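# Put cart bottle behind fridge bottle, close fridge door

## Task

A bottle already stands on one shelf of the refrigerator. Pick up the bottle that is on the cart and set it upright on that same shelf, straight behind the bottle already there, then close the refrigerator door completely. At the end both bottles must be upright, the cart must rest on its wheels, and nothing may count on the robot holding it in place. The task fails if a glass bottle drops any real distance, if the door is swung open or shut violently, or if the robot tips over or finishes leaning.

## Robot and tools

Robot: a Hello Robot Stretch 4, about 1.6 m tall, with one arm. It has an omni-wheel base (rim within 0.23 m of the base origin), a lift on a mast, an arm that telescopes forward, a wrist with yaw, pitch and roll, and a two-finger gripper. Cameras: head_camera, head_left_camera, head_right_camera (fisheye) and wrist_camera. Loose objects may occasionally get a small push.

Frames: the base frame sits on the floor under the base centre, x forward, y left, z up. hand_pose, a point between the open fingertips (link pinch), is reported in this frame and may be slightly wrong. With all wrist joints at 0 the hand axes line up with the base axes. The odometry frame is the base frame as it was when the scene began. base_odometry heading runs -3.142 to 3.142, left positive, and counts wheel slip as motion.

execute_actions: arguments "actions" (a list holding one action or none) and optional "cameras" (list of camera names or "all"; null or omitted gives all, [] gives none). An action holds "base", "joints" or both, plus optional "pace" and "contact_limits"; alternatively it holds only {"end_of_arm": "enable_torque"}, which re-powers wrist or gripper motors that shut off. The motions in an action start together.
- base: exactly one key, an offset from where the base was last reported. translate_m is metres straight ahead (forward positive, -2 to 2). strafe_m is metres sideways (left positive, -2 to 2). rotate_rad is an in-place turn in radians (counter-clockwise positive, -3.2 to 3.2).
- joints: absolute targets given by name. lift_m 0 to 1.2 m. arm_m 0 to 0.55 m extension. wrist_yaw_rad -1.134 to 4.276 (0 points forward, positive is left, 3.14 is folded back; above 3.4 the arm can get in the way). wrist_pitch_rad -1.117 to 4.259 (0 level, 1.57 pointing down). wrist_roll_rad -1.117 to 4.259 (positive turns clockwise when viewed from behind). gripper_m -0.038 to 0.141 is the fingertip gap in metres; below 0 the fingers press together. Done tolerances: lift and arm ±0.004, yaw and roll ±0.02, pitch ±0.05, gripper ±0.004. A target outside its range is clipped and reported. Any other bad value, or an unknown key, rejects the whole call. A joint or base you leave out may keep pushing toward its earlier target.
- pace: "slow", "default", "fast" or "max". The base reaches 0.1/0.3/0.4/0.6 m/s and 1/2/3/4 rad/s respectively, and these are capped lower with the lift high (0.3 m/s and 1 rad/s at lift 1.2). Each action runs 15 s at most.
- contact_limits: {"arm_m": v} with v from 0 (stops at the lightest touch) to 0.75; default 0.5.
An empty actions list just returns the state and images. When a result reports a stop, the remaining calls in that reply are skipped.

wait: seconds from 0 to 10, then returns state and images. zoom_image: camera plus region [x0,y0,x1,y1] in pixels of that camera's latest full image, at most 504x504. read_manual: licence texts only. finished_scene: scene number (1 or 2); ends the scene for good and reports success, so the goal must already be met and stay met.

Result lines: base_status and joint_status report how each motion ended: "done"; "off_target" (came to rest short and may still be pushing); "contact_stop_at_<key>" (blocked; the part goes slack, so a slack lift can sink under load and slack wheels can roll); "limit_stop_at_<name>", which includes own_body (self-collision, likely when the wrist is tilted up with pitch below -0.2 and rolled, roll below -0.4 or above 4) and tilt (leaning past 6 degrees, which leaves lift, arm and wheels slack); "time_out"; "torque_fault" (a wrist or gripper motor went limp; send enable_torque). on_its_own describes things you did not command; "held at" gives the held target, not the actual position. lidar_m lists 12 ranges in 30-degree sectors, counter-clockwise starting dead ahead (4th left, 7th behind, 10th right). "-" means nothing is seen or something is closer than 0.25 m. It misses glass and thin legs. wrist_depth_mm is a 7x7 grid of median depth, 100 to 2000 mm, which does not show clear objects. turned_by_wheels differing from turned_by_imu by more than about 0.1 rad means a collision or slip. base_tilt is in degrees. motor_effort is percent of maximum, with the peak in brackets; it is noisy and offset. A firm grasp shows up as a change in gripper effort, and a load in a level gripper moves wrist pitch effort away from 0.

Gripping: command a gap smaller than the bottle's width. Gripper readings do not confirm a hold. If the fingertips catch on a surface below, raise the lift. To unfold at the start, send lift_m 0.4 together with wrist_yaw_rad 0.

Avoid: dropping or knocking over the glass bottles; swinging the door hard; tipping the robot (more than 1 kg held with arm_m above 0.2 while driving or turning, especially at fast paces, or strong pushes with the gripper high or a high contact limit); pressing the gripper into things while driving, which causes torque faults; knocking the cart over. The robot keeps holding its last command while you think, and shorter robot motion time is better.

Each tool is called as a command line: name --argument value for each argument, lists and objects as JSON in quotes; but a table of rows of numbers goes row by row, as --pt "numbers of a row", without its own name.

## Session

execute_actions --actions '[]'

Scene clock: 0.00 s.
base_odometry: x=+0.000 y=+0.000 heading=+0.000 (m, m, rad; odometry frame)
turned_by_wheels: +0.000 (rad since the last result)
turned_by_imu: +0.000 (rad since the last result)
base_tilt: forward=+0.2 right=+0.0 (deg)
lidar_m: 1.27 1.30 1.11 0.98 1.28 1.94 1.84 2.46 0.90 0.82 0.83 1.08
base_status: not commanded
joint_positions: lift_m=+0.157 arm_m=-0.002 wrist_yaw_rad=+3.213 wrist_pitch_rad=-0.014 wrist_roll_rad=-0.018 gripper_m=+0.057
joint_status: not commanded
motor_effort: lift_m=+20 arm_m=+0 wrist_yaw_rad=+1 wrist_pitch_rad=-5 wrist_roll_rad=+1 gripper_m=-2 wheel_0=+0 wheel_1=-1 wheel_2=+0 (%)
hand_pose: x=-0.1255 y=+0.0665 z=+0.3387 quat_wxyz=(-0.036, +0.007, -0.009, +0.999) (m; base frame)
wrist_depth_mm: - - 134 - 1983 - - / - 108 134 - 1983 - - / - 115 135 - - - - / 138 136 248 - - - - / 220 - - - - - - / 219 1138 200 1160 200 1182 1160 / 218 778 854 - 809 798 820
pictures: head_camera, head_left_camera, head_right_camera, wrist_camera
camera_calibration (this result's frames):
wrist_camera: T_world_to_cam=[[-0.0564018, 0.997623, 0.039595, -0.0965846], [0.00289117, 0.0398211, -0.999203, 0.386983], [-0.998404, -0.0562423, -0.00513027, 0.111753], [0, 0, 0, 1]] pos_world=[0.105008, 0.0872301, 0.391072]
Images, in order (width x height): head_camera 420x560, head_left_camera 420x672, head_right_camera 420x672, wrist_camera 616x392.

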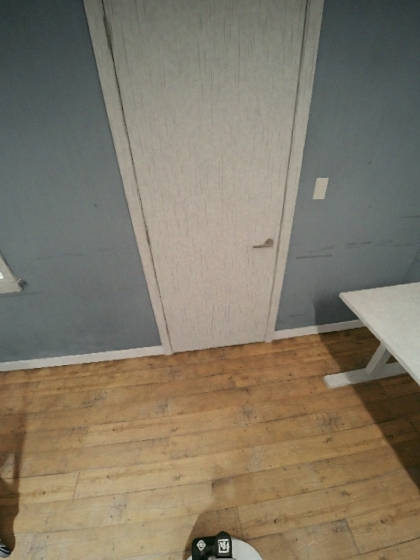

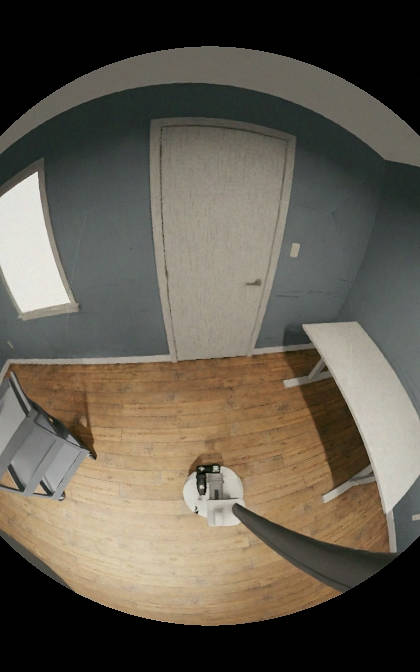

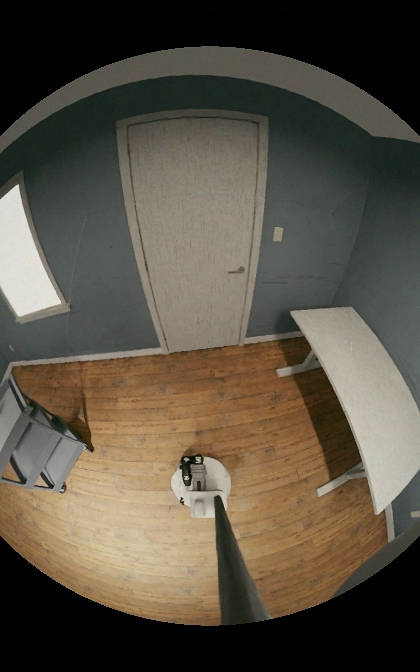

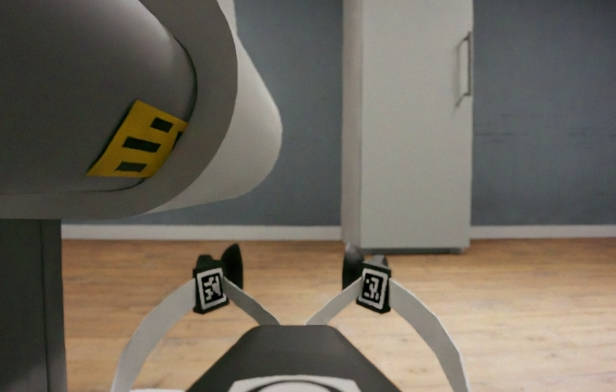

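execute_actions --actions '[{"base":{"rotate_rad":3.14},"joints":{"lift_m":0.4}}]'

Scene clock: 6.33 s.
base_odometry: x=+0.000 y=+0.000 heading=+3.140 (m, m, rad; odometry frame)
turned_by_wheels: +3.140 (rad since the last result)
turned_by_imu: +3.112 (rad since the last result)
base_tilt: forward=+0.2 right=-0.1 (deg)
lidar_m: 1.83 2.46 0.91 0.81 0.85 1.11 1.28 1.31 1.09 1.00 1.26 1.91
base_status: done
joint_positions: lift_m=+0.400 arm_m=-0.002 wrist_yaw_rad=+3.213 wrist_pitch_rad=-0.013 wrist_roll_rad=-0.018 gripper_m=+0.057
joint_status: all done
motor_effort: lift_m=+22(24) arm_m=+0(0) wrist_yaw_rad=+1(1) wrist_pitch_rad=-5(6) wrist_roll_rad=+0(0) gripper_m=-2(2) wheel_0=-1(4) wheel_1=+0(6) wheel_2=+0(8) (%)
hand_pose: x=-0.1255 y=+0.0665 z=+0.5820 quat_wxyz=(-0.036, +0.007, -0.009, +0.999) (m; base frame)
wrist_depth_mm: - - 134 1430 1464 1499 1537 / - 109 134 1464 1464 1499 1537 / - 115 135 1464 1464 1499 1576 / 138 136 249 1464 1464 1537 1537 / 220 1464 1464 1464 1499 1537 1576 / 219 1430 199 1499 199 1537 1576 / 218 1281 1397 - 1308 1281 1336
pictures: head_camera, head_left_camera, head_right_camera, wrist_camera
camera_calibration (this result's frames):
wrist_camera: T_world_to_cam=[[-0.0564044, 0.997623, 0.0395945, -0.106217], [0.0029339, 0.0398231, -0.999202, 0.630091], [-0.998404, -0.0562433, -0.00517312, 0.113041], [0, 0, 0, 1]] pos_world=[0.105021, 0.0872299, 0.634379]
Images, in order (width x height): head_camera 420x560, head_left_camera 420x672, head_right_camera 420x672, wrist_camera 616x392.

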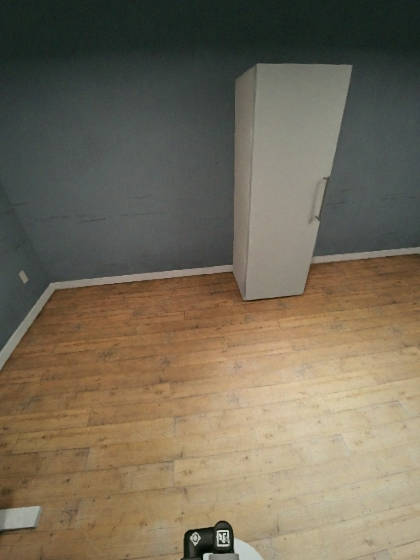

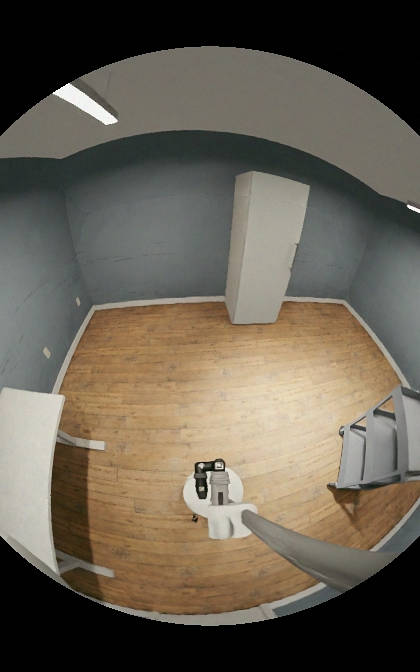

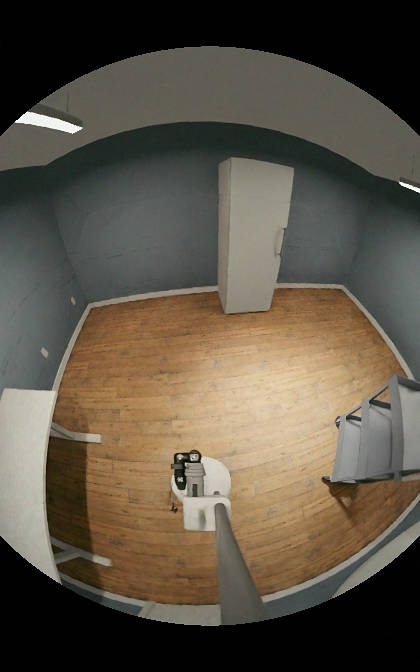

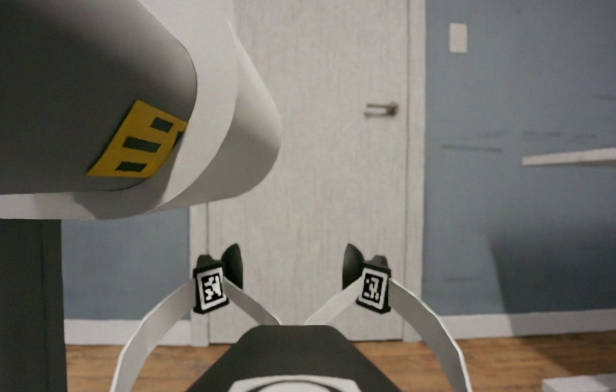

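execute_actions --actions '[{"base":{"strafe_m":-0.73},"joints":{"wrist_yaw_rad":0,"gripper_m":0.1}}]' --cameras '[]'

execute_actions --actions '[{"base":{"translate_m":0.95},"joints":{"lift_m":0.82}}]'

Scene clock: 20.53 s.
base_odometry: x=+0.001 y=+0.730 heading=+3.140 (m, m, rad; odometry frame)
turned_by_wheels: +0.000 (rad since the last result)
turned_by_imu: -0.006 (rad since the last result)
base_tilt: forward=+0.1 right=+0.1 (deg)
lidar_m: 1.84 2.52 2.53 1.55 1.60 1.32 1.20 0.35 0.30 0.31 0.42 2.66
base_status: done
joint_positions: lift_m=+0.400 arm_m=-0.002 wrist_yaw_rad=+0.000 wrist_pitch_rad=-0.013 wrist_roll_rad=-0.018 gripper_m=+0.100
joint_status: all done
motor_effort: lift_m=+22(22) arm_m=+0(0) wrist_yaw_rad=+0(5) wrist_pitch_rad=-6(6) wrist_roll_rad=+0(0) gripper_m=+0(0) wheel_0=-2(8) wheel_1=+0(8) wheel_2=+0(0) (%)
hand_pose: x=+0.4570 y=-0.0873 z=+0.5820 quat_wxyz=(+1.000, -0.009, -0.007, +0.000) (m; base frame)
wrist_depth_mm: - - 1618 1661 - - - / - - 1661 1708 - - - / - - 1661 1708 - - - / - - 1661 1756 - - - / - - 1661 1756 - - - / 1808 1661 1618 1756 1618 1921 1921 / 1281 1281 1366 - 1397 1281 1308
pictures: none
No camera images: the call's "cameras" was empty. Leave "cameras" out to get every camera's image.

Scene clock: 25.20 s.
base_odometry: x=-0.949 y=+0.732 heading=+3.140 (m, m, rad; odometry frame)
turned_by_wheels: +0.000 (rad since the last result)
turned_by_imu: -0.004 (rad since the last result)
base_tilt: forward=+0.2 right=+0.0 (deg)
lidar_m: 0.86 0.94 1.98 2.44 1.70 2.23 1.13 0.79 0.93 2.25 2.31 1.65
base_status: done
joint_positions: lift_m=+0.820 arm_m=-0.002 wrist_yaw_rad=+0.000 wrist_pitch_rad=-0.013 wrist_roll_rad=-0.018 gripper_m=+0.100
joint_status: all done
motor_effort: lift_m=+22(27) arm_m=+0(0) wrist_yaw_rad=+1(0) wrist_pitch_rad=-6(6) wrist_roll_rad=+2(1) gripper_m=-2(0) wheel_0=-1(4) wheel_1=+0(4) wheel_2=+2(10) (%)
hand_pose: x=+0.4570 y=-0.0874 z=+1.0019 quat_wxyz=(+1.000, -0.009, -0.007, +0.000) (m; base frame)
wrist_depth_mm: 647 668 691 715 1397 1464 1537 / 654 676 699 723 1430 1464 1537 / 654 676 699 723 1397 1499 1576 / 654 676 715 723 1464 1499 1537 / 661 683 707 732 1430 1537 1576 / 668 683 707 732 1464 1499 1576 / 668 699 715 - 1499 1537 1618
pictures: head_camera, head_left_camera, head_right_camera, wrist_camera
camera_calibration (this result's frames):
wrist_camera: T_world_to_cam=[[-0.0151852, -0.9991, 0.0395962, -0.129792], [-0.00583703, -0.0395115, -0.999202, 1.05118], [0.999868, -0.0154042, -0.00523179, -0.221464], [0, 0, 0, 1]] pos_world=[0.2256, -0.091553, 1.05432]
Images, in order (width x height): head_camera 420x560, head_left_camera 420x672, head_right_camera 420x672, wrist_camera 616x392.

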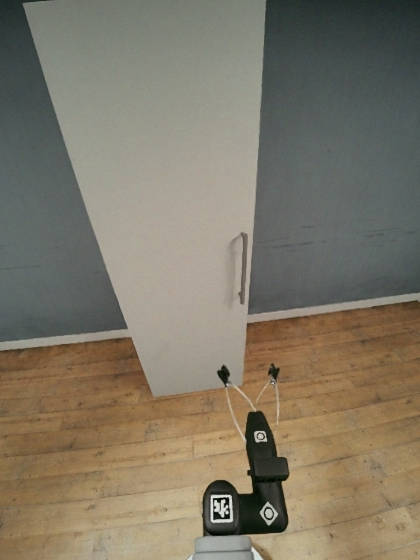

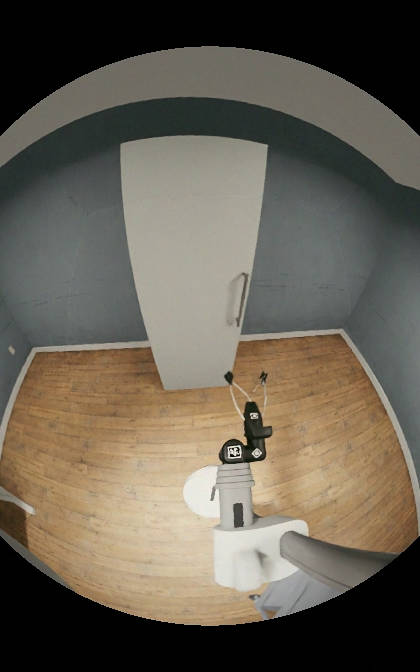

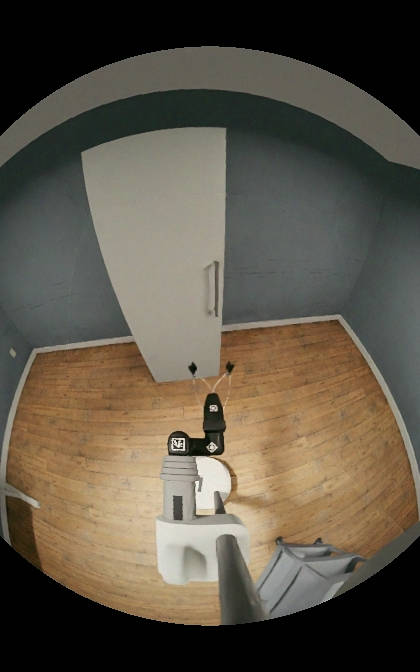

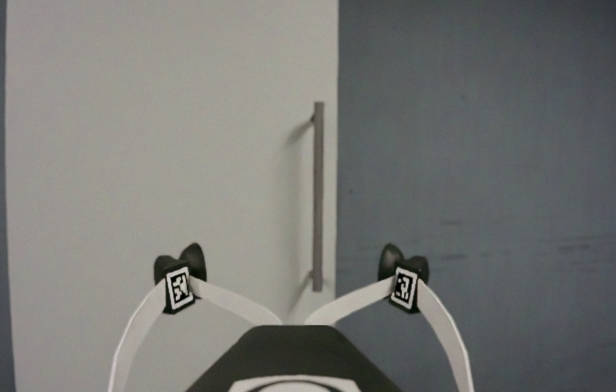

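execute_actions --actions '[{"base":{"rotate_rad":0.14},"joints":{"lift_m":0.87}}]' --cameras '[]'

execute_actions --actions '[{"base":{"strafe_m":-0.146},"joints":{"arm_m":0.25}}]' --cameras '["wrist_camera"]'

Scene clock: 36.37 s.
base_odometry: x=-0.949 y=+0.732 heading=-3.003 (m, m, rad; odometry frame)
turned_by_wheels: +0.140 (rad since the last result)
turned_by_imu: +0.138 (rad since the last result)
base_tilt: forward=+0.2 right=+0.0 (deg)
lidar_m: 0.89 0.96 2.26 1.71 1.76 2.25 0.98 0.80 2.32 2.26 2.14 0.88
base_status: done
joint_positions: lift_m=+0.870 arm_m=-0.002 wrist_yaw_rad=+0.000 wrist_pitch_rad=-0.013 wrist_roll_rad=-0.018 gripper_m=+0.100
joint_status: all done
motor_effort: lift_m=+23(22) arm_m=+0(1) wrist_yaw_rad=+1(0) wrist_pitch_rad=-5(6) wrist_roll_rad=+0(2) gripper_m=-1(0) wheel_0=+0(3) wheel_1=+0(6) wheel_2=+2(6) (%)
hand_pose: x=+0.4570 y=-0.0874 z=+1.0519 quat_wxyz=(+1.000, -0.009, -0.007, +0.000) (m; base frame)
wrist_depth_mm: 1336 691 691 691 699 1336 1336 / 1336 699 707 699 707 1366 1336 / 1336 707 707 707 707 1336 1366 / 1366 707 707 707 715 1366 1366 / 1366 715 715 707 715 1366 1366 / 1366 715 715 723 654 1397 1397 / 1397 723 723 - 1397 1397 1397
pictures: none
No camera images: the call's "cameras" was empty. Leave "cameras" out to get every camera's image.

Scene clock: 38.23 s.
base_odometry: x=-0.969 y=+0.876 heading=-3.003 (m, m, rad; odometry frame)
turned_by_wheels: +0.000 (rad since the last result)
turned_by_imu: -0.001 (rad since the last result)
base_tilt: forward=+0.2 right=-0.1 (deg)
lidar_m: 0.87 0.95 2.25 1.86 1.92 2.26 0.80 0.72 2.17 2.07 2.11 1.60
base_status: done
joint_positions: lift_m=+0.870 arm_m=+0.248 wrist_yaw_rad=+0.000 wrist_pitch_rad=-0.013 wrist_roll_rad=-0.018 gripper_m=+0.100
joint_status: all done
motor_effort: lift_m=+23(23) arm_m=+9(10) wrist_yaw_rad=+1(2) wrist_pitch_rad=-5(6) wrist_roll_rad=+0(0) gripper_m=-1(1) wheel_0=-1(9) wheel_1=+2(8) wheel_2=+2(1) (%)
hand_pose: x=+0.7078 y=-0.0874 z=+1.0519 quat_wxyz=(+1.000, -0.009, -0.007, +0.000) (m; base frame)
wrist_depth_mm: 436 436 439 439 1078 1078 1098 / 439 439 442 442 1078 1098 1078 / 442 442 442 442 1098 1078 1078 / 445 445 449 449 1098 1098 1118 / 449 449 449 449 1098 1098 1098 / 449 452 452 392 1118 1118 1118 / 452 455 455 - 1118 1118 1118
pictures: wrist_camera
camera_calibration (this result's frames):
wrist_camera: T_world_to_cam=[[-0.0152743, -0.999099, 0.0395945, -0.127922], [-0.00574449, -0.0395108, -0.999203, 1.10253], [0.999867, -0.0154896, -0.00513581, -0.472091], [0, 0, 0, 1]] pos_world=[0.476408, -0.0915579, 1.10429]
Images, in order (width x height): wrist_camera 616x392.

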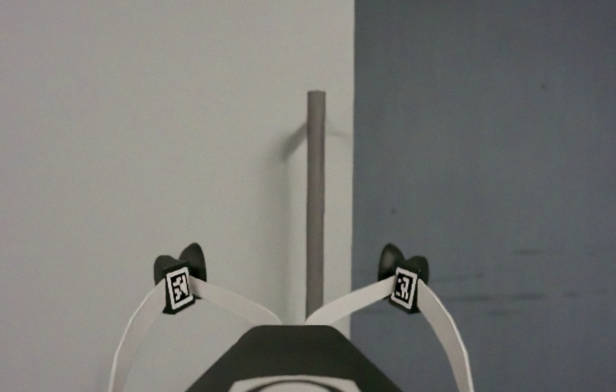

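execute_actions --actions '[{"base":{"strafe_m":-0.025},"joints":{"arm_m":0.405}}]' --cameras '[]'

execute_actions --actions '[{"joints":{"gripper_m":-0.02}}]' --cameras '["wrist_camera"]'

execute_actions --actions '[{"base":{"translate_m":-0.12},"pace":"slow"}]' --cameras '["wrist_camera","head_camera"]'

Scene clock: 45.70 s.
base_odometry: x=-0.973 y=+0.901 heading=-3.003 (m, m, rad; odometry frame)
turned_by_wheels: +0.000 (rad since the last result)
turned_by_imu: -0.001 (rad since the last result)
base_tilt: forward=+0.3 right=-0.1 (deg)
lidar_m: 0.87 0.92 2.26 1.89 1.94 2.26 0.78 0.72 2.14 2.06 2.15 1.59
base_status: done
joint_positions: lift_m=+0.870 arm_m=+0.403 wrist_yaw_rad=+0.000 wrist_pitch_rad=-0.014 wrist_roll_rad=-0.018 gripper_m=+0.100
joint_status: all done
motor_effort: lift_m=+23(23) arm_m=+9(8) wrist_yaw_rad=+0(2) wrist_pitch_rad=-5(6) wrist_roll_rad=+1(1) gripper_m=+0(0) wheel_0=+0(8) wheel_1=-1(9) wheel_2=+1(1) (%)
hand_pose: x=+0.8628 y=-0.0874 z=+1.0519 quat_wxyz=(+1.000, -0.009, -0.007, +0.000) (m; base frame)
wrist_depth_mm: 282 283 283 285 917 917 917 / 285 285 286 286 931 917 931 / 286 287 287 287 931 931 931 / 287 290 289 289 931 946 931 / 290 290 291 291 931 946 931 / 291 291 291 229 931 946 946 / 294 294 294 - 960 946 960
pictures: none
No camera images: the call's "cameras" was empty. Leave "cameras" out to get every camera's image.

Scene clock: 47.63 s.
base_odometry: x=-0.973 y=+0.901 heading=-3.003 (m, m, rad; odometry frame)
turned_by_wheels: +0.000 (rad since the last result)
turned_by_imu: +0.000 (rad since the last result)
base_tilt: forward=+0.3 right=-0.1 (deg)
lidar_m: 0.84 0.94 2.27 1.88 1.92 2.24 0.78 0.71 2.17 2.09 2.15 1.57
base_status: not commanded
joint_positions: lift_m=+0.870 arm_m=+0.404 wrist_yaw_rad=+0.003 wrist_pitch_rad=-0.014 wrist_roll_rad=-0.018 gripper_m=-0.019
joint_status: all done
motor_effort: lift_m=+23(23) arm_m=+6(9) wrist_yaw_rad=-8(8) wrist_pitch_rad=-5(5) wrist_roll_rad=+0(2) gripper_m=-19(19) wheel_0=+0(1) wheel_1=-1(1) wheel_2=+3(3) (%)
hand_pose: x=+0.8636 y=-0.0865 z=+1.0519 quat_wxyz=(+1.000, -0.009, -0.007, +0.002) (m; base frame)
wrist_depth_mm: 282 282 282 282 917 917 904 / 285 285 285 283 917 917 917 / 285 286 286 286 917 931 917 / 286 287 287 287 931 931 931 / 290 289 290 226 946 946 931 / 291 290 186 214 184 946 946 / 293 293 293 - 946 946 946
pictures: wrist_camera
camera_calibration (this result's frames):
wrist_camera: T_world_to_cam=[[-0.0121234, -0.999142, 0.0395944, -0.127359], [-0.005608, -0.0395288, -0.999203, 1.10334], [0.999911, -0.0123358, -0.00512396, -0.627598], [0, 0, 0, 1]] pos_world=[0.632186, -0.0913775, 1.10429]
Images, in order (width x height): wrist_camera 616x392.

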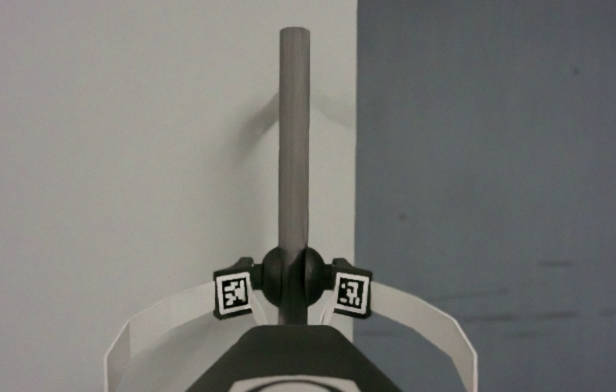

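Scene clock: 50.10 s.
base_odometry: x=-0.854 y=+0.918 heading=-3.003 (m, m, rad; odometry frame)
turned_by_wheels: +0.000 (rad since the last result)
turned_by_imu: +0.000 (rad since the last result)
base_tilt: forward=+0.2 right=+0.0 (deg)
lidar_m: 0.97 1.08 2.46 1.87 1.95 2.14 0.69 0.60 2.15 2.06 2.19 1.69
base_status: done
joint_positions: lift_m=+0.870 arm_m=+0.404 wrist_yaw_rad=+0.000 wrist_pitch_rad=-0.013 wrist_roll_rad=-0.018 gripper_m=-0.020
joint_status: not commanded
motor_effort: lift_m=+23(23) arm_m=+5(6) wrist_yaw_rad=+1(9) wrist_pitch_rad=-5(5) wrist_roll_rad=+1(2) gripper_m=-11(20) wheel_0=-1(2) wheel_1=-1(4) wheel_2=+1(9) (%)
hand_pose: x=+0.8633 y=-0.0875 z=+1.0519 quat_wxyz=(+1.000, -0.009, -0.007, +0.000) (m; base frame)
wrist_depth_mm: 399 402 404 404 1042 1042 1042 / 402 404 404 404 1042 1042 1042 / 404 404 407 410 1060 1060 1042 / 407 410 410 410 1060 1042 1060 / 410 413 413 351 1060 1078 1078 / 413 413 187 203 183 1078 1078 / 415 418 418 - 1078 1078 1078
pictures: head_camera, wrist_camera
camera_calibration (this result's frames):
wrist_camera: T_world_to_cam=[[-0.0157434, -0.999092, 0.0395953, -0.125278], [-0.00580658, -0.0395082, -0.999202, 1.10346], [0.999859, -0.0159608, -0.00517931, -0.627577], [0, 0, 0, 1]] pos_world=[0.631924, -0.0915848, 1.10429]
Images, in order (width x height): head_camera 420x560, wrist_camera 616x392.

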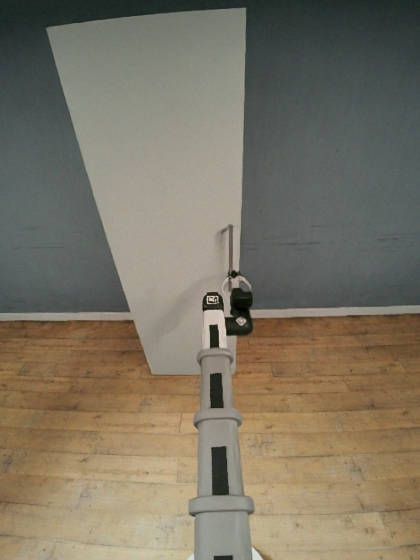

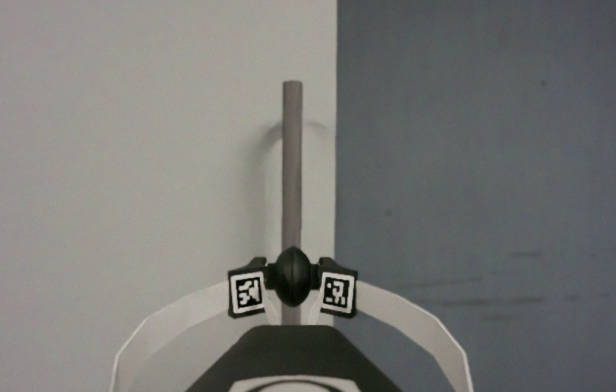

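execute_actions --actions '[{"joints":{"gripper_m":0.06}}]' --cameras '[]'

execute_actions --actions '[{"base":{"translate_m":0.165},"pace":"slow"}]' --cameras '["wrist_camera"]'

execute_actions --actions '[{"joints":{"gripper_m":-0.01}}]' --cameras '["wrist_camera"]'

Scene clock: 58.60 s.
base_odometry: x=-0.854 y=+0.918 heading=-3.003 (m, m, rad; odometry frame)
turned_by_wheels: +0.000 (rad since the last result)
turned_by_imu: -0.001 (rad since the last result)
base_tilt: forward=+0.2 right=-0.1 (deg)
lidar_m: 0.98 1.08 2.46 1.87 1.96 2.13 0.68 0.60 2.15 2.08 2.17 1.69
base_status: not commanded
joint_positions: lift_m=+0.870 arm_m=+0.404 wrist_yaw_rad=+0.000 wrist_pitch_rad=-0.013 wrist_roll_rad=-0.018 gripper_m=+0.060
joint_status: all done
motor_effort: lift_m=+23(23) arm_m=+6(6) wrist_yaw_rad=+2(1) wrist_pitch_rad=-5(6) wrist_roll_rad=+3(0) gripper_m=-3(11) wheel_0=-1(1) wheel_1=-1(1) wheel_2=+1(1) (%)
hand_pose: x=+0.8633 y=-0.0875 z=+1.0519 quat_wxyz=(+1.000, -0.009, -0.007, +0.000) (m; base frame)
wrist_depth_mm: 402 404 404 404 1042 1042 1042 / 404 402 404 404 1042 1042 1060 / 407 407 410 410 1042 1042 1060 / 407 410 410 413 1060 1060 1060 / 413 413 413 413 1060 1060 1078 / 413 413 202 353 199 1078 1078 / 418 418 415 - 1078 1078 1078
pictures: none
No camera images: the call's "cameras" was empty. Leave "cameras" out to get every camera's image.

Scene clock: 61.53 s.
base_odometry: x=-1.017 y=+0.895 heading=-3.003 (m, m, rad; odometry frame)
turned_by_wheels: +0.000 (rad since the last result)
turned_by_imu: -0.001 (rad since the last result)
base_tilt: forward=+0.1 right=+0.0 (deg)
lidar_m: 0.81 0.92 2.22 1.88 1.91 2.29 0.79 0.74 2.17 2.09 2.06 1.54
base_status: done
joint_positions: lift_m=+0.870 arm_m=+0.404 wrist_yaw_rad=-0.007 wrist_pitch_rad=-0.014 wrist_roll_rad=-0.018 gripper_m=+0.060
joint_status: not commanded
on_its_own: wrist_yaw_rad is at rest, and its effort (+21) is outside its rest range (-13 to +13)
motor_effort: lift_m=+23(23) arm_m=+6(6) wrist_yaw_rad=+21(20) wrist_pitch_rad=-5(5) wrist_roll_rad=+0(0) gripper_m=-2(2) wheel_0=+5(6) wheel_1=+3(4) wheel_2=-10(10) (%)
hand_pose: x=+0.8628 y=-0.0893 z=+1.0520 quat_wxyz=(+1.000, -0.009, -0.007, -0.003) (m; base frame)
wrist_depth_mm: 237 239 240 240 866 878 878 / 240 240 242 242 878 891 878 / 241 243 243 243 878 891 891 / 243 244 245 245 891 891 904 / 245 246 246 248 891 904 904 / 246 246 213 185 203 904 904 / 247 249 249 - 904 917 904
pictures: wrist_camera
camera_calibration (this result's frames):
wrist_camera: T_world_to_cam=[[-0.0219211, -0.998975, 0.0395923, -0.121723], [-0.00586005, -0.0394727, -0.999203, 1.10349], [0.999743, -0.0221357, -0.00498876, -0.627709], [0, 0, 0, 1]] pos_world=[0.631345, -0.0919352, 1.1043]
Images, in order (width x height): wrist_camera 616x392.

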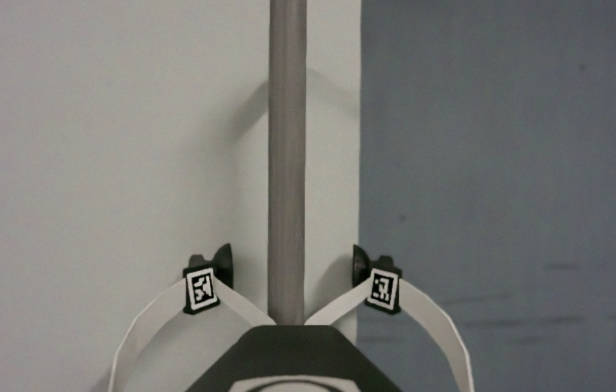

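Scene clock: 63.00 s.
base_odometry: x=-1.017 y=+0.895 heading=-3.003 (m, m, rad; odometry frame)
turned_by_wheels: +0.000 (rad since the last result)
turned_by_imu: +0.000 (rad since the last result)
base_tilt: forward=+0.2 right=+0.0 (deg)
lidar_m: 0.82 0.91 2.21 1.89 1.95 2.30 0.77 0.73 2.17 2.07 2.05 1.51
base_status: not commanded
joint_positions: lift_m=+0.870 arm_m=+0.404 wrist_yaw_rad=+0.000 wrist_pitch_rad=-0.014 wrist_roll_rad=-0.018 gripper_m=-0.010
joint_status: all done
motor_effort: lift_m=+23(23) arm_m=+7(6) wrist_yaw_rad=+2(27) wrist_pitch_rad=-6(5) wrist_roll_rad=+0(0) gripper_m=-8(13) wheel_0=+1(5) wheel_1=+0(4) wheel_2=-2(10) (%)
hand_pose: x=+0.8633 y=-0.0875 z=+1.0519 quat_wxyz=(+1.000, -0.009, -0.007, +0.000) (m; base frame)
wrist_depth_mm: 237 237 239 238 866 878 878 / 239 239 240 240 878 878 866 / 240 241 241 242 891 878 878 / 241 243 243 243 891 878 891 / 244 244 245 197 891 891 891 / 245 246 186 186 247 904 904 / 247 247 247 - 904 904 904
pictures: wrist_camera
camera_calibration (this result's frames):
wrist_camera: T_world_to_cam=[[-0.0157419, -0.999092, 0.0395937, -0.125277], [-0.00570922, -0.0395081, -0.999203, 1.1034], [0.99986, -0.0159554, -0.0050821, -0.62768], [0, 0, 0, 1]] pos_world=[0.631919, -0.0915845, 1.10429]
Images, in order (width x height): wrist_camera 616x392.

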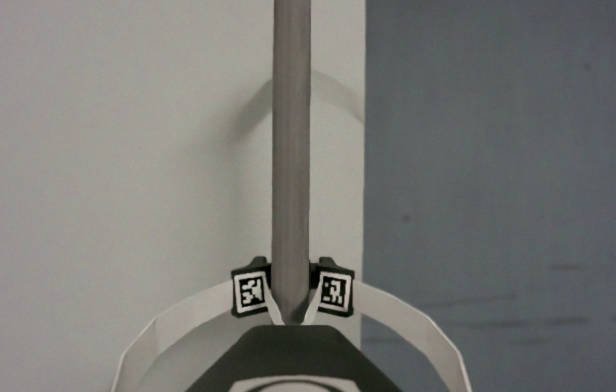

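Bar captured. Squeeze shut and pull with care.

execute_actions --actions '[{"joints":{"gripper_m":-0.035}}]' --cameras '[]'

execute_actions --actions '[{"base":{"translate_m":-0.1},"pace":"slow"}]' --cameras '["wrist_camera","head_camera"]'

Scene clock: 68.13 s.
base_odometry: x=-1.017 y=+0.895 heading=-3.003 (m, m, rad; odometry frame)
turned_by_wheels: +0.000 (rad since the last result)
turned_by_imu: -0.001 (rad since the last result)
base_tilt: forward=+0.2 right=+0.0 (deg)
lidar_m: 0.83 0.88 2.18 1.91 1.97 2.31 0.81 0.72 2.16 2.08 2.06 1.53
base_status: not commanded
joint_positions: lift_m=+0.870 arm_m=+0.404 wrist_yaw_rad=+0.000 wrist_pitch_rad=-0.014 wrist_roll_rad=-0.018 gripper_m=-0.035
joint_status: all done
motor_effort: lift_m=+23(23) arm_m=+5(5) wrist_yaw_rad=+0(1) wrist_pitch_rad=-5(6) wrist_roll_rad=+1(1) gripper_m=-15(14) wheel_0=+1(1) wheel_1=+0(0) wheel_2=-1(1) (%)
hand_pose: x=+0.8634 y=-0.0873 z=+1.0519 quat_wxyz=(+1.000, -0.009, -0.007, +0.000) (m; base frame)
wrist_depth_mm: 237 237 238 238 866 866 878 / 239 239 240 239 878 866 878 / 240 240 241 241 878 891 891 / 242 242 243 242 878 878 878 / 243 244 244 205 891 891 904 / 245 245 185 184 182 904 904 / 247 247 246 - 904 891 917
pictures: none
No camera images: the call's "cameras" was empty. Leave "cameras" out to get every camera's image.

Scene clock: 70.53 s.
base_odometry: x=-0.953 y=+0.899 heading=-2.972 (m, m, rad; odometry frame)
turned_by_wheels: +0.031 (rad since the last result)
turned_by_imu: -0.004 (rad since the last result)
base_tilt: forward=+0.1 right=+0.0 (deg)
lidar_m: 0.81 0.94 2.30 1.88 1.91 2.23 0.78 0.71 2.19 2.12 2.15 1.61
base_status: translate_m contact_stop (by the wheels' count: -0.064 of -0.100)
joint_positions: lift_m=+0.870 arm_m=+0.405 wrist_yaw_rad=+0.000 wrist_pitch_rad=-0.014 wrist_roll_rad=-0.018 gripper_m=-0.035
joint_status: not commanded
on_its_own: the wheels are slack since a contact_stop
motor_effort: lift_m=+20(23) arm_m=+1(6) wrist_yaw_rad=+1(95) wrist_pitch_rad=-5(39) wrist_roll_rad=+1(2) gripper_m=-16(27) wheel_0=+0(12) wheel_1=+0(5) wheel_2=+0(37) (%)
hand_pose: x=+0.8642 y=-0.0874 z=+1.0521 quat_wxyz=(+1.000, -0.009, -0.007, +0.000) (m; base frame)
wrist_depth_mm: 256 251 245 236 931 931 917 / 258 252 247 238 931 946 931 / 260 254 248 239 946 946 946 / 262 255 250 241 946 946 960 / 263 257 251 203 960 960 960 / 265 258 185 185 182 976 960 / 267 258 256 - 960 976 976
pictures: head_camera, wrist_camera
camera_calibration (this result's frames):
wrist_camera: T_world_to_cam=[[-0.0152549, -0.9991, 0.0395909, -0.125549], [-0.0057361, -0.0395074, -0.999203, 1.10364], [0.999867, -0.0154698, -0.00512825, -0.628493], [0, 0, 0, 1]] pos_world=[0.632825, -0.091557, 1.10451]
Images, in order (width x height): head_camera 420x560, wrist_camera 616x392.

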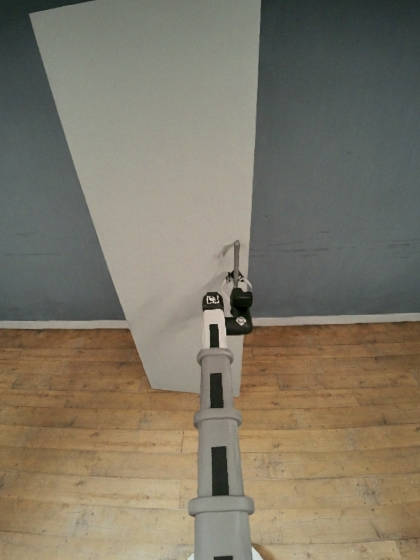

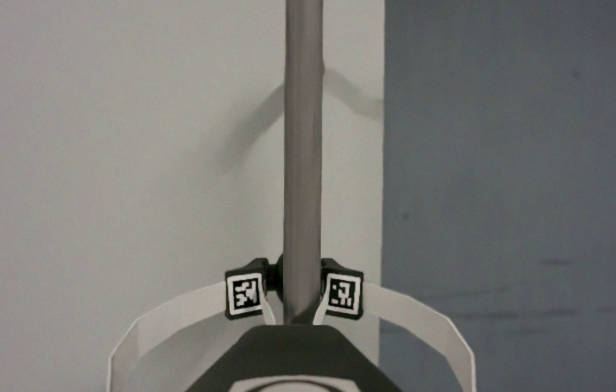

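execute_actions --actions '[{"base":{"strafe_m":0.03},"joints":{"arm_m":0.3},"pace":"slow"}]' --cameras '["wrist_camera"]'

execute_actions --actions '[{"base":{"strafe_m":0.05},"joints":{"arm_m":0.2},"pace":"slow"}]' --cameras '["wrist_camera","head_camera"]'

Scene clock: 79.03 s.
base_odometry: x=-0.948 y=+0.869 heading=-2.971 (m, m, rad; odometry frame)
turned_by_wheels: +0.000 (rad since the last result)
turned_by_imu: -0.001 (rad since the last result)
base_tilt: forward=+0.3 right=+0.1 (deg)
lidar_m: 0.72 0.89 2.28 1.83 1.89 2.25 0.84 0.70 2.21 2.13 2.15 1.60
base_status: done
joint_positions: lift_m=+0.870 arm_m=+0.302 wrist_yaw_rad=+0.003 wrist_pitch_rad=-0.013 wrist_roll_rad=-0.018 gripper_m=-0.035
joint_status: all done
motor_effort: lift_m=+20(20) arm_m=-10(9) wrist_yaw_rad=-8(28) wrist_pitch_rad=-5(6) wrist_roll_rad=+1(0) gripper_m=-15(16) wheel_0=+2(8) wheel_1=+0(4) wheel_2=+2(5) (%)
hand_pose: x=+0.7613 y=-0.0866 z=+1.0521 quat_wxyz=(+1.000, -0.009, -0.007, +0.001) (m; base frame)
wrist_depth_mm: 304 279 256 230 1042 1025 1025 / 306 281 258 223 1025 1042 1042 / 307 282 259 234 1060 1042 1042 / 312 283 262 234 1060 1060 1042 / 312 286 263 194 1060 1060 1060 / 315 287 182 183 183 1078 1078 / 319 283 272 - 1078 1078 1078
pictures: wrist_camera
camera_calibration (this result's frames):
wrist_camera: T_world_to_cam=[[-0.0126144, -0.999136, 0.0395925, -0.128373], [-0.00572282, -0.0395228, -0.999202, 1.10304], [0.999904, -0.0128309, -0.00521931, -0.525249], [0, 0, 0, 1]] pos_world=[0.529892, -0.091406, 1.1045]
Images, in order (width x height): wrist_camera 616x392.

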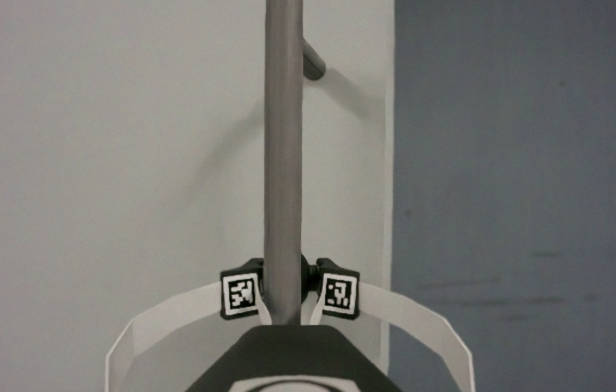

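Scene clock: 81.30 s.
base_odometry: x=-0.940 y=+0.820 heading=-2.970 (m, m, rad; odometry frame)
turned_by_wheels: +0.002 (rad since the last result)
turned_by_imu: +0.001 (rad since the last result)
base_tilt: forward=+0.2 right=-0.1 (deg)
lidar_m: 0.61 0.90 2.31 1.77 1.84 2.23 0.86 0.72 2.25 2.18 2.14 1.61
base_status: done
joint_positions: lift_m=+0.870 arm_m=+0.202 wrist_yaw_rad=+0.016 wrist_pitch_rad=-0.013 wrist_roll_rad=-0.018 gripper_m=-0.035
joint_status: all done
on_its_own: wrist_yaw_rad is at rest, and its effort (-44) is outside its rest range (-13 to +13)
motor_effort: lift_m=+20(20) arm_m=-12(13) wrist_yaw_rad=-44(44) wrist_pitch_rad=-6(6) wrist_roll_rad=+0(0) gripper_m=-17(18) wheel_0=+8(7) wheel_1=+3(5) wheel_2=+11(10) (%)
hand_pose: x=+0.6628 y=-0.0829 z=+1.0521 quat_wxyz=(+1.000, -0.009, -0.007, +0.008) (m; base frame)
wrist_depth_mm: 407 327 273 223 218 1138 1118 / 407 330 274 224 219 1138 1118 / 410 330 277 229 220 1138 1138 / 415 334 278 230 222 1138 1138 / 421 336 279 226 223 1138 1160 / 424 329 181 184 180 1138 1160 / 433 324 298 - 233 1160 1160
pictures: head_camera, wrist_camera
camera_calibration (this result's frames):
wrist_camera: T_world_to_cam=[[0.000317594, -0.999217, 0.0395756, -0.134435], [-0.00525295, -0.0395767, -0.999203, 1.1023], [0.999986, 0.000109452, -0.0052614, -0.425675], [0, 0, 0, 1]] pos_world=[0.431502, -0.0906576, 1.1045]
Images, in order (width x height): head_camera 420x560, wrist_camera 616x392.

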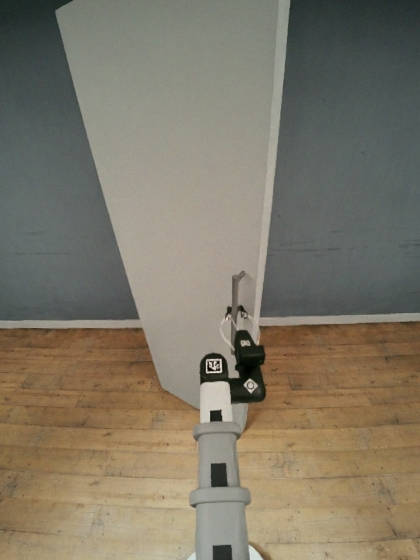

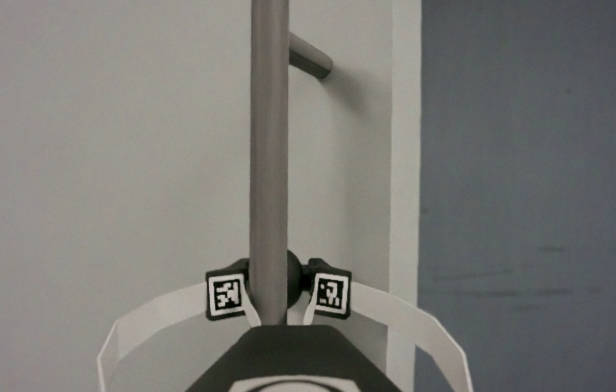

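execute_actions --actions '[{"base":{"strafe_m":0.09},"joints":{"arm_m":0.13},"pace":"slow"}]' --cameras '["wrist_camera"]'

execute_actions --actions '[{"base":{"strafe_m":0.03},"joints":{"gripper_m":0.07},"pace":"slow"}]' --cameras '[]'

execute_actions --actions '[{"base":{"translate_m":-0.15},"joints":{"arm_m":0.0}}]'

Scene clock: 90.27 s.
base_odometry: x=-0.925 y=+0.731 heading=-2.969 (m, m, rad; odometry frame)
turned_by_wheels: +0.000 (rad since the last result)
turned_by_imu: +0.000 (rad since the last result)
base_tilt: forward=+0.2 right=+0.0 (deg)
lidar_m: 0.54 0.94 2.32 1.71 1.73 2.21 0.97 0.77 2.34 2.28 2.14 0.58
base_status: done
joint_positions: lift_m=+0.870 arm_m=+0.132 wrist_yaw_rad=+0.001 wrist_pitch_rad=-0.013 wrist_roll_rad=-0.018 gripper_m=-0.035
joint_status: all done
motor_effort: lift_m=+20(20) arm_m=-9(12) wrist_yaw_rad=-2(44) wrist_pitch_rad=-6(6) wrist_roll_rad=+2(2) gripper_m=-15(17) wheel_0=-1(7) wheel_1=+2(6) wheel_2=+3(12) (%)
hand_pose: x=+0.5911 y=-0.0871 z=+1.0521 quat_wxyz=(+1.000, -0.009, -0.007, +0.001) (m; base frame)
wrist_depth_mm: 1182 407 306 195 211 1205 1205 / 891 410 307 206 212 1205 1229 / 891 413 309 229 213 1229 1229 / 1229 413 310 230 214 1229 1229 / 1229 418 314 195 215 1229 1255 / 1255 421 185 183 182 1255 1281 / 1255 389 342 - 216 1255 1281
pictures: wrist_camera
camera_calibration (this result's frames):
wrist_camera: T_world_to_cam=[[-0.0140831, -0.999118, 0.0395609, -0.130041], [-0.00600929, -0.0394796, -0.999202, 1.10216], [0.999883, -0.0143096, -0.005448, -0.354938], [0, 0, 0, 1]] pos_world=[0.359688, -0.0914927, 1.10449]
Images, in order (width x height): wrist_camera 616x392.

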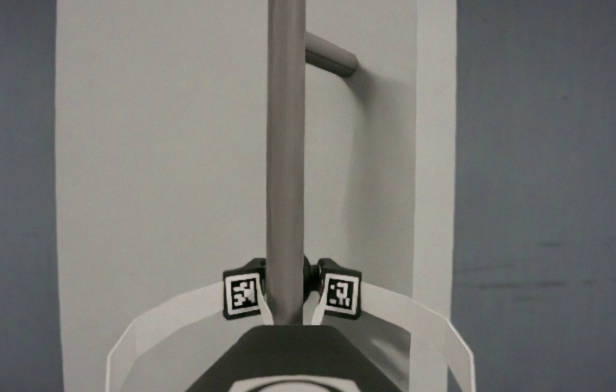

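Scene clock: 93.77 s.
base_odometry: x=-0.919 y=+0.702 heading=-2.969 (m, m, rad; odometry frame)
turned_by_wheels: +0.000 (rad since the last result)
turned_by_imu: +0.000 (rad since the last result)
base_tilt: forward=+0.2 right=+0.0 (deg)
lidar_m: 0.49 0.99 2.30 1.65 1.73 2.22 1.00 0.80 2.39 2.32 2.14 0.57
base_status: done
joint_positions: lift_m=+0.870 arm_m=+0.131 wrist_yaw_rad=+0.004 wrist_pitch_rad=-0.013 wrist_roll_rad=-0.018 gripper_m=+0.070
joint_status: all done
motor_effort: lift_m=+20(20) arm_m=-5(8) wrist_yaw_rad=-11(12) wrist_pitch_rad=-6(6) wrist_roll_rad=+1(0) gripper_m=+1(17) wheel_0=-1(6) wheel_1=+2(5) wheel_2=+1(3) (%)
hand_pose: x=+0.5906 y=-0.0862 z=+1.0521 quat_wxyz=(+1.000, -0.009, -0.007, +0.002) (m; base frame)
wrist_depth_mm: 1229 442 325 257 208 215 1205 / 1205 449 325 258 209 216 1229 / 1229 449 327 178 215 219 1229 / 1255 452 330 177 216 223 1229 / 1255 459 320 178 217 227 1255 / 1255 462 195 179 202 232 1255 / 1281 421 368 - 213 240 1255
pictures: none
No camera images: the call's "cameras" was empty. Leave "cameras" out to get every camera's image.

Scene clock: 95.60 s.
base_odometry: x=-0.772 y=+0.728 heading=-2.969 (m, m, rad; odometry frame)
turned_by_wheels: +0.000 (rad since the last result)
turned_by_imu: +0.000 (rad since the last result)
base_tilt: forward=+0.1 right=-0.1 (deg)
lidar_m: 0.71 1.75 2.50 1.65 1.72 2.07 0.94 0.69 0.75 2.29 2.36 0.76
base_status: done
joint_positions: lift_m=+0.870 arm_m=+0.002 wrist_yaw_rad=+0.000 wrist_pitch_rad=-0.013 wrist_roll_rad=-0.018 gripper_m=+0.070
joint_status: all done
motor_effort: lift_m=+20(20) arm_m=-9(8) wrist_yaw_rad=+1(13) wrist_pitch_rad=-5(6) wrist_roll_rad=-1(2) gripper_m=-2(3) wheel_0=+0(3) wheel_1=+0(5) wheel_2=-2(10) (%)
hand_pose: x=+0.4609 y=-0.0874 z=+1.0521 quat_wxyz=(+1.000, -0.009, -0.007, +0.000) (m; base frame)
wrist_depth_mm: 1499 1499 707 580 544 1499 1499 / 1499 1499 707 585 549 1537 1499 / 1499 1499 707 585 554 1537 1537 / 1537 1537 715 591 559 1537 1537 / 1537 1537 691 591 559 1537 1537 / 1537 1537 661 580 203 1576 1537 / 1537 866 778 - 1576 1537 1576
pictures: head_camera, head_left_camera, head_right_camera, wrist_camera
camera_calibration (this result's frames):
wrist_camera: T_world_to_cam=[[-0.0153837, -0.999099, 0.0395578, -0.131645], [-0.00585434, -0.0394718, -0.999204, 1.10135], [0.999865, -0.015603, -0.00524184, -0.225148], [0, 0, 0, 1]] pos_world=[0.22954, -0.0915666, 1.1045]
Images, in order (width x height): head_camera 420x560, head_left_camera 420x672, head_right_camera 420x672, wrist_camera 616x392.

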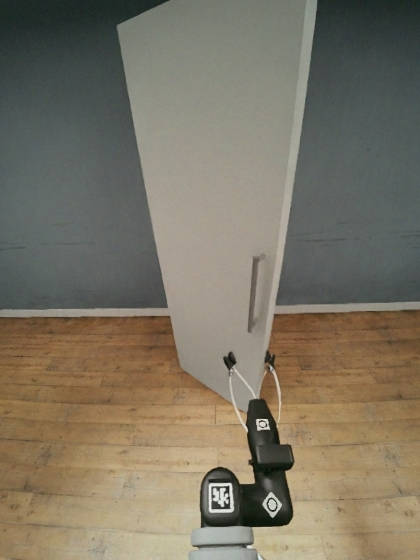

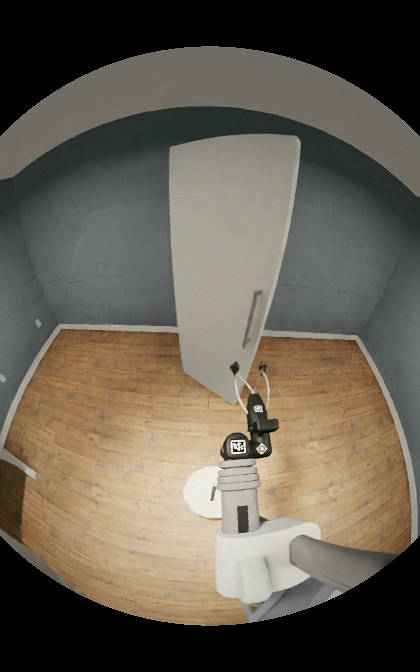

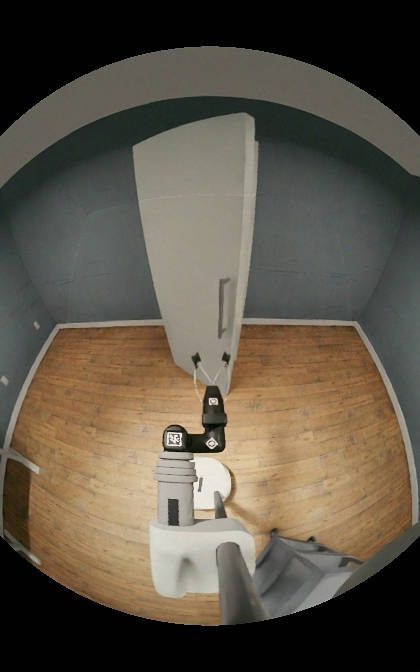

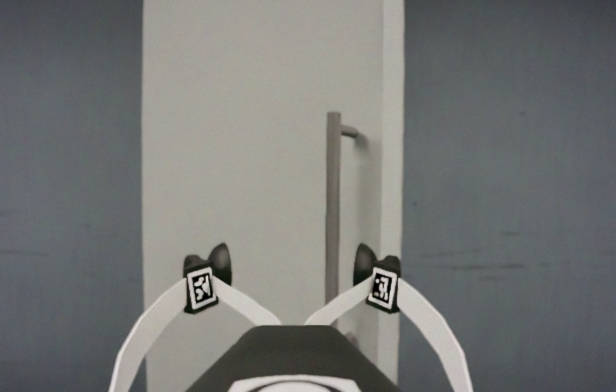

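execute_actions --actions '[{"base":{"translate_m":0.3},"joints":{"wrist_yaw_rad":3.05,"gripper_m":0.03,"lift_m":0.45}}]' --cameras '[]'

execute_actions --actions '[{"base":{"strafe_m":-0.58}}]' --cameras '[]'

execute_actions --actions '[{"base":{"translate_m":0.48}}]' --cameras '[]'

execute_actions --actions '[{"base":{"rotate_rad":-1.58}}]'

Scene clock: 110.17 s.
base_odometry: x=-1.067 y=+0.676 heading=-2.969 (m, m, rad; odometry frame)
turned_by_wheels: +0.000 (rad since the last result)
turned_by_imu: -0.002 (rad since the last result)
base_tilt: forward=+0.1 right=+0.0 (deg)
lidar_m: 0.51 0.78 2.11 1.70 1.68 2.35 1.12 0.92 2.41 2.31 1.92 0.42
base_status: done
joint_positions: lift_m=+0.450 arm_m=+0.002 wrist_yaw_rad=+3.050 wrist_pitch_rad=-0.013 wrist_roll_rad=-0.018 gripper_m=+0.030
joint_status: all done
motor_effort: lift_m=+18(18) arm_m=-8(9) wrist_yaw_rad=+2(7) wrist_pitch_rad=-5(6) wrist_roll_rad=-1(0) gripper_m=-3(2) wheel_0=+0(6) wheel_1=+0(4) wheel_2=+0(9) (%)
hand_pose: x=-0.1068 y=+0.1136 z=+0.6323 quat_wxyz=(+0.046, +0.006, -0.009, +0.999) (m; base frame)
wrist_depth_mm: 113 142 - - - - - / 109 143 - - - - - / 114 144 - - - - - / 141 217 - - - - - / 991 1336 - - - - - / 1397 1537 194 217 194 - - / 991 1098 1397 - 1430 1397 1430
pictures: none
No camera images: the call's "cameras" was empty. Leave "cameras" out to get every camera's image.

Scene clock: 113.43 s.
base_odometry: x=-1.167 y=+1.248 heading=-2.969 (m, m, rad; odometry frame)
turned_by_wheels: +0.000 (rad since the last result)
turned_by_imu: -0.004 (rad since the last result)
base_tilt: forward=+0.2 right=+0.0 (deg)
lidar_m: 0.86 0.56 0.58 2.26 2.33 1.16 0.76 1.08 1.80 1.73 1.83 1.41
base_status: done
joint_positions: lift_m=+0.450 arm_m=+0.002 wrist_yaw_rad=+3.050 wrist_pitch_rad=-0.013 wrist_roll_rad=-0.018 gripper_m=+0.030
joint_status: not commanded
motor_effort: lift_m=+19(19) arm_m=-8(8) wrist_yaw_rad=+1(2) wrist_pitch_rad=-5(6) wrist_roll_rad=+1(1) gripper_m=-2(3) wheel_0=+0(6) wheel_1=+1(9) wheel_2=-2(2) (%)
hand_pose: x=-0.1068 y=+0.1135 z=+0.6322 quat_wxyz=(+0.046, +0.006, -0.009, +0.999) (m; base frame)
wrist_depth_mm: 113 143 - - - - - / 108 143 - - - - - / 114 144 931 1397 - - - / 141 216 - - - - - / - - 1008 1205 - - - / 1983 1863 194 217 194 - - / 1397 1138 1060 - 1430 1397 1464
pictures: none
No camera images: the call's "cameras" was empty. Leave "cameras" out to get every camera's image.

Scene clock: 116.50 s.
base_odometry: x=-1.639 y=+1.165 heading=-2.969 (m, m, rad; odometry frame)
turned_by_wheels: +0.000 (rad since the last result)
turned_by_imu: -0.002 (rad since the last result)
base_tilt: forward=+0.2 right=-0.1 (deg)
lidar_m: 0.81 0.41 0.46 0.31 2.41 2.91 1.27 2.45 1.79 1.74 1.28 0.95
base_status: done
joint_positions: lift_m=+0.450 arm_m=+0.002 wrist_yaw_rad=+3.050 wrist_pitch_rad=-0.013 wrist_roll_rad=-0.018 gripper_m=+0.030
joint_status: not commanded
motor_effort: lift_m=+19(19) arm_m=-8(8) wrist_yaw_rad=+1(2) wrist_pitch_rad=-5(5) wrist_roll_rad=+0(1) gripper_m=-3(3) wheel_0=+0(5) wheel_1=-1(4) wheel_2=+0(9) (%)
hand_pose: x=-0.1068 y=+0.1135 z=+0.6322 quat_wxyz=(+0.046, +0.006, -0.009, +0.999) (m; base frame)
wrist_depth_mm: 113 142 - - - - - / 109 143 - - - - - / 114 144 1464 - - - - / 141 217 - - - - - / - - 1576 - - - - / 1983 1983 194 217 195 - - / 1397 1336 1537 - 1430 1397 1464
pictures: none
No camera images: the call's "cameras" was empty. Leave "cameras" out to get every camera's image.

Scene clock: 118.57 s.
base_odometry: x=-1.639 y=+1.165 heading=+1.734 (m, m, rad; odometry frame)
turned_by_wheels: -1.580 (rad since the last result)
turned_by_imu: -1.567 (rad since the last result)
base_tilt: forward=+0.3 right=+0.0 (deg)
lidar_m: 1.73 1.29 0.94 0.84 0.42 0.51 0.32 2.48 2.93 1.27 2.44 1.81
base_status: done
joint_positions: lift_m=+0.450 arm_m=+0.002 wrist_yaw_rad=+3.050 wrist_pitch_rad=-0.013 wrist_roll_rad=-0.018 gripper_m=+0.030
joint_status: not commanded
motor_effort: lift_m=+19(19) arm_m=-9(8) wrist_yaw_rad=+2(2) wrist_pitch_rad=-5(5) wrist_roll_rad=+0(0) gripper_m=-2(3) wheel_0=+0(5) wheel_1=+0(7) wheel_2=+0(6) (%)
hand_pose: x=-0.1068 y=+0.1135 z=+0.6322 quat_wxyz=(+0.046, +0.006, -0.009, +0.999) (m; base frame)
wrist_depth_mm: 113 142 492 699 917 452 389 / 108 143 492 699 931 459 392 / 114 144 492 707 931 459 392 / 141 217 500 707 931 459 394 / - - 462 676 931 459 399 / 1983 1863 194 217 194 455 399 / 1397 480 466 - 960 427 402
pictures: head_camera, head_left_camera, head_right_camera, wrist_camera
camera_calibration (this result's frames):
wrist_camera: T_world_to_cam=[[0.106946, 0.993478, 0.0395555, -0.136123], [0.00934362, 0.0387777, -0.999204, 0.67913], [-0.994221, 0.107231, -0.00513555, 0.116442], [0, 0, 0, 1]] pos_world=[0.123982, 0.0964137, 0.684572]
Images, in order (width x height): head_camera 420x560, head_left_camera 420x672, head_right_camera 420x672, wrist_camera 616x392.

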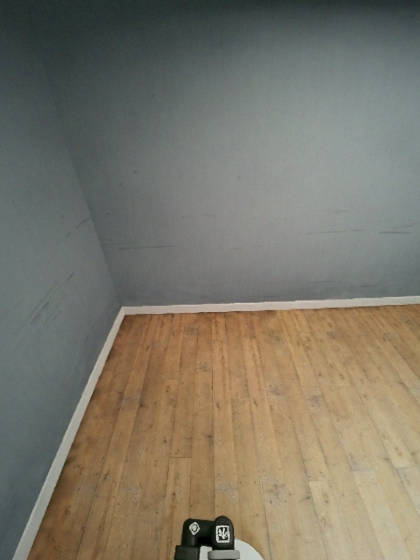

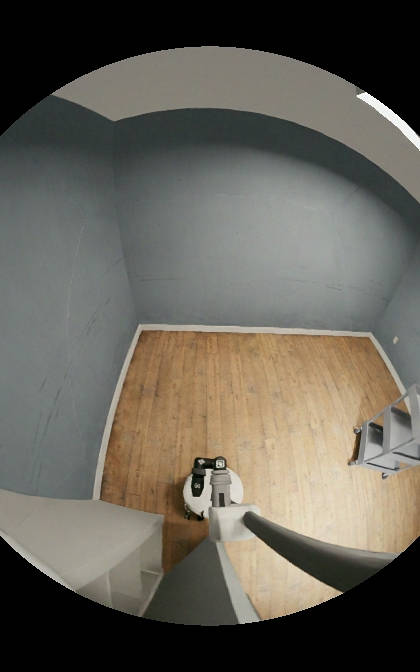

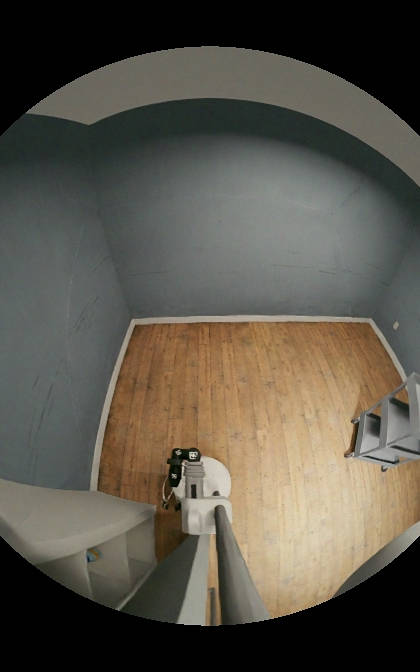

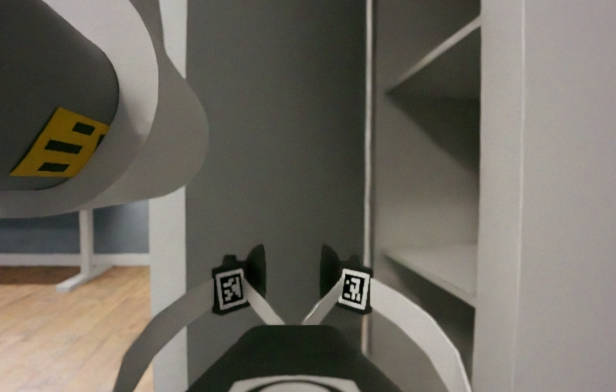

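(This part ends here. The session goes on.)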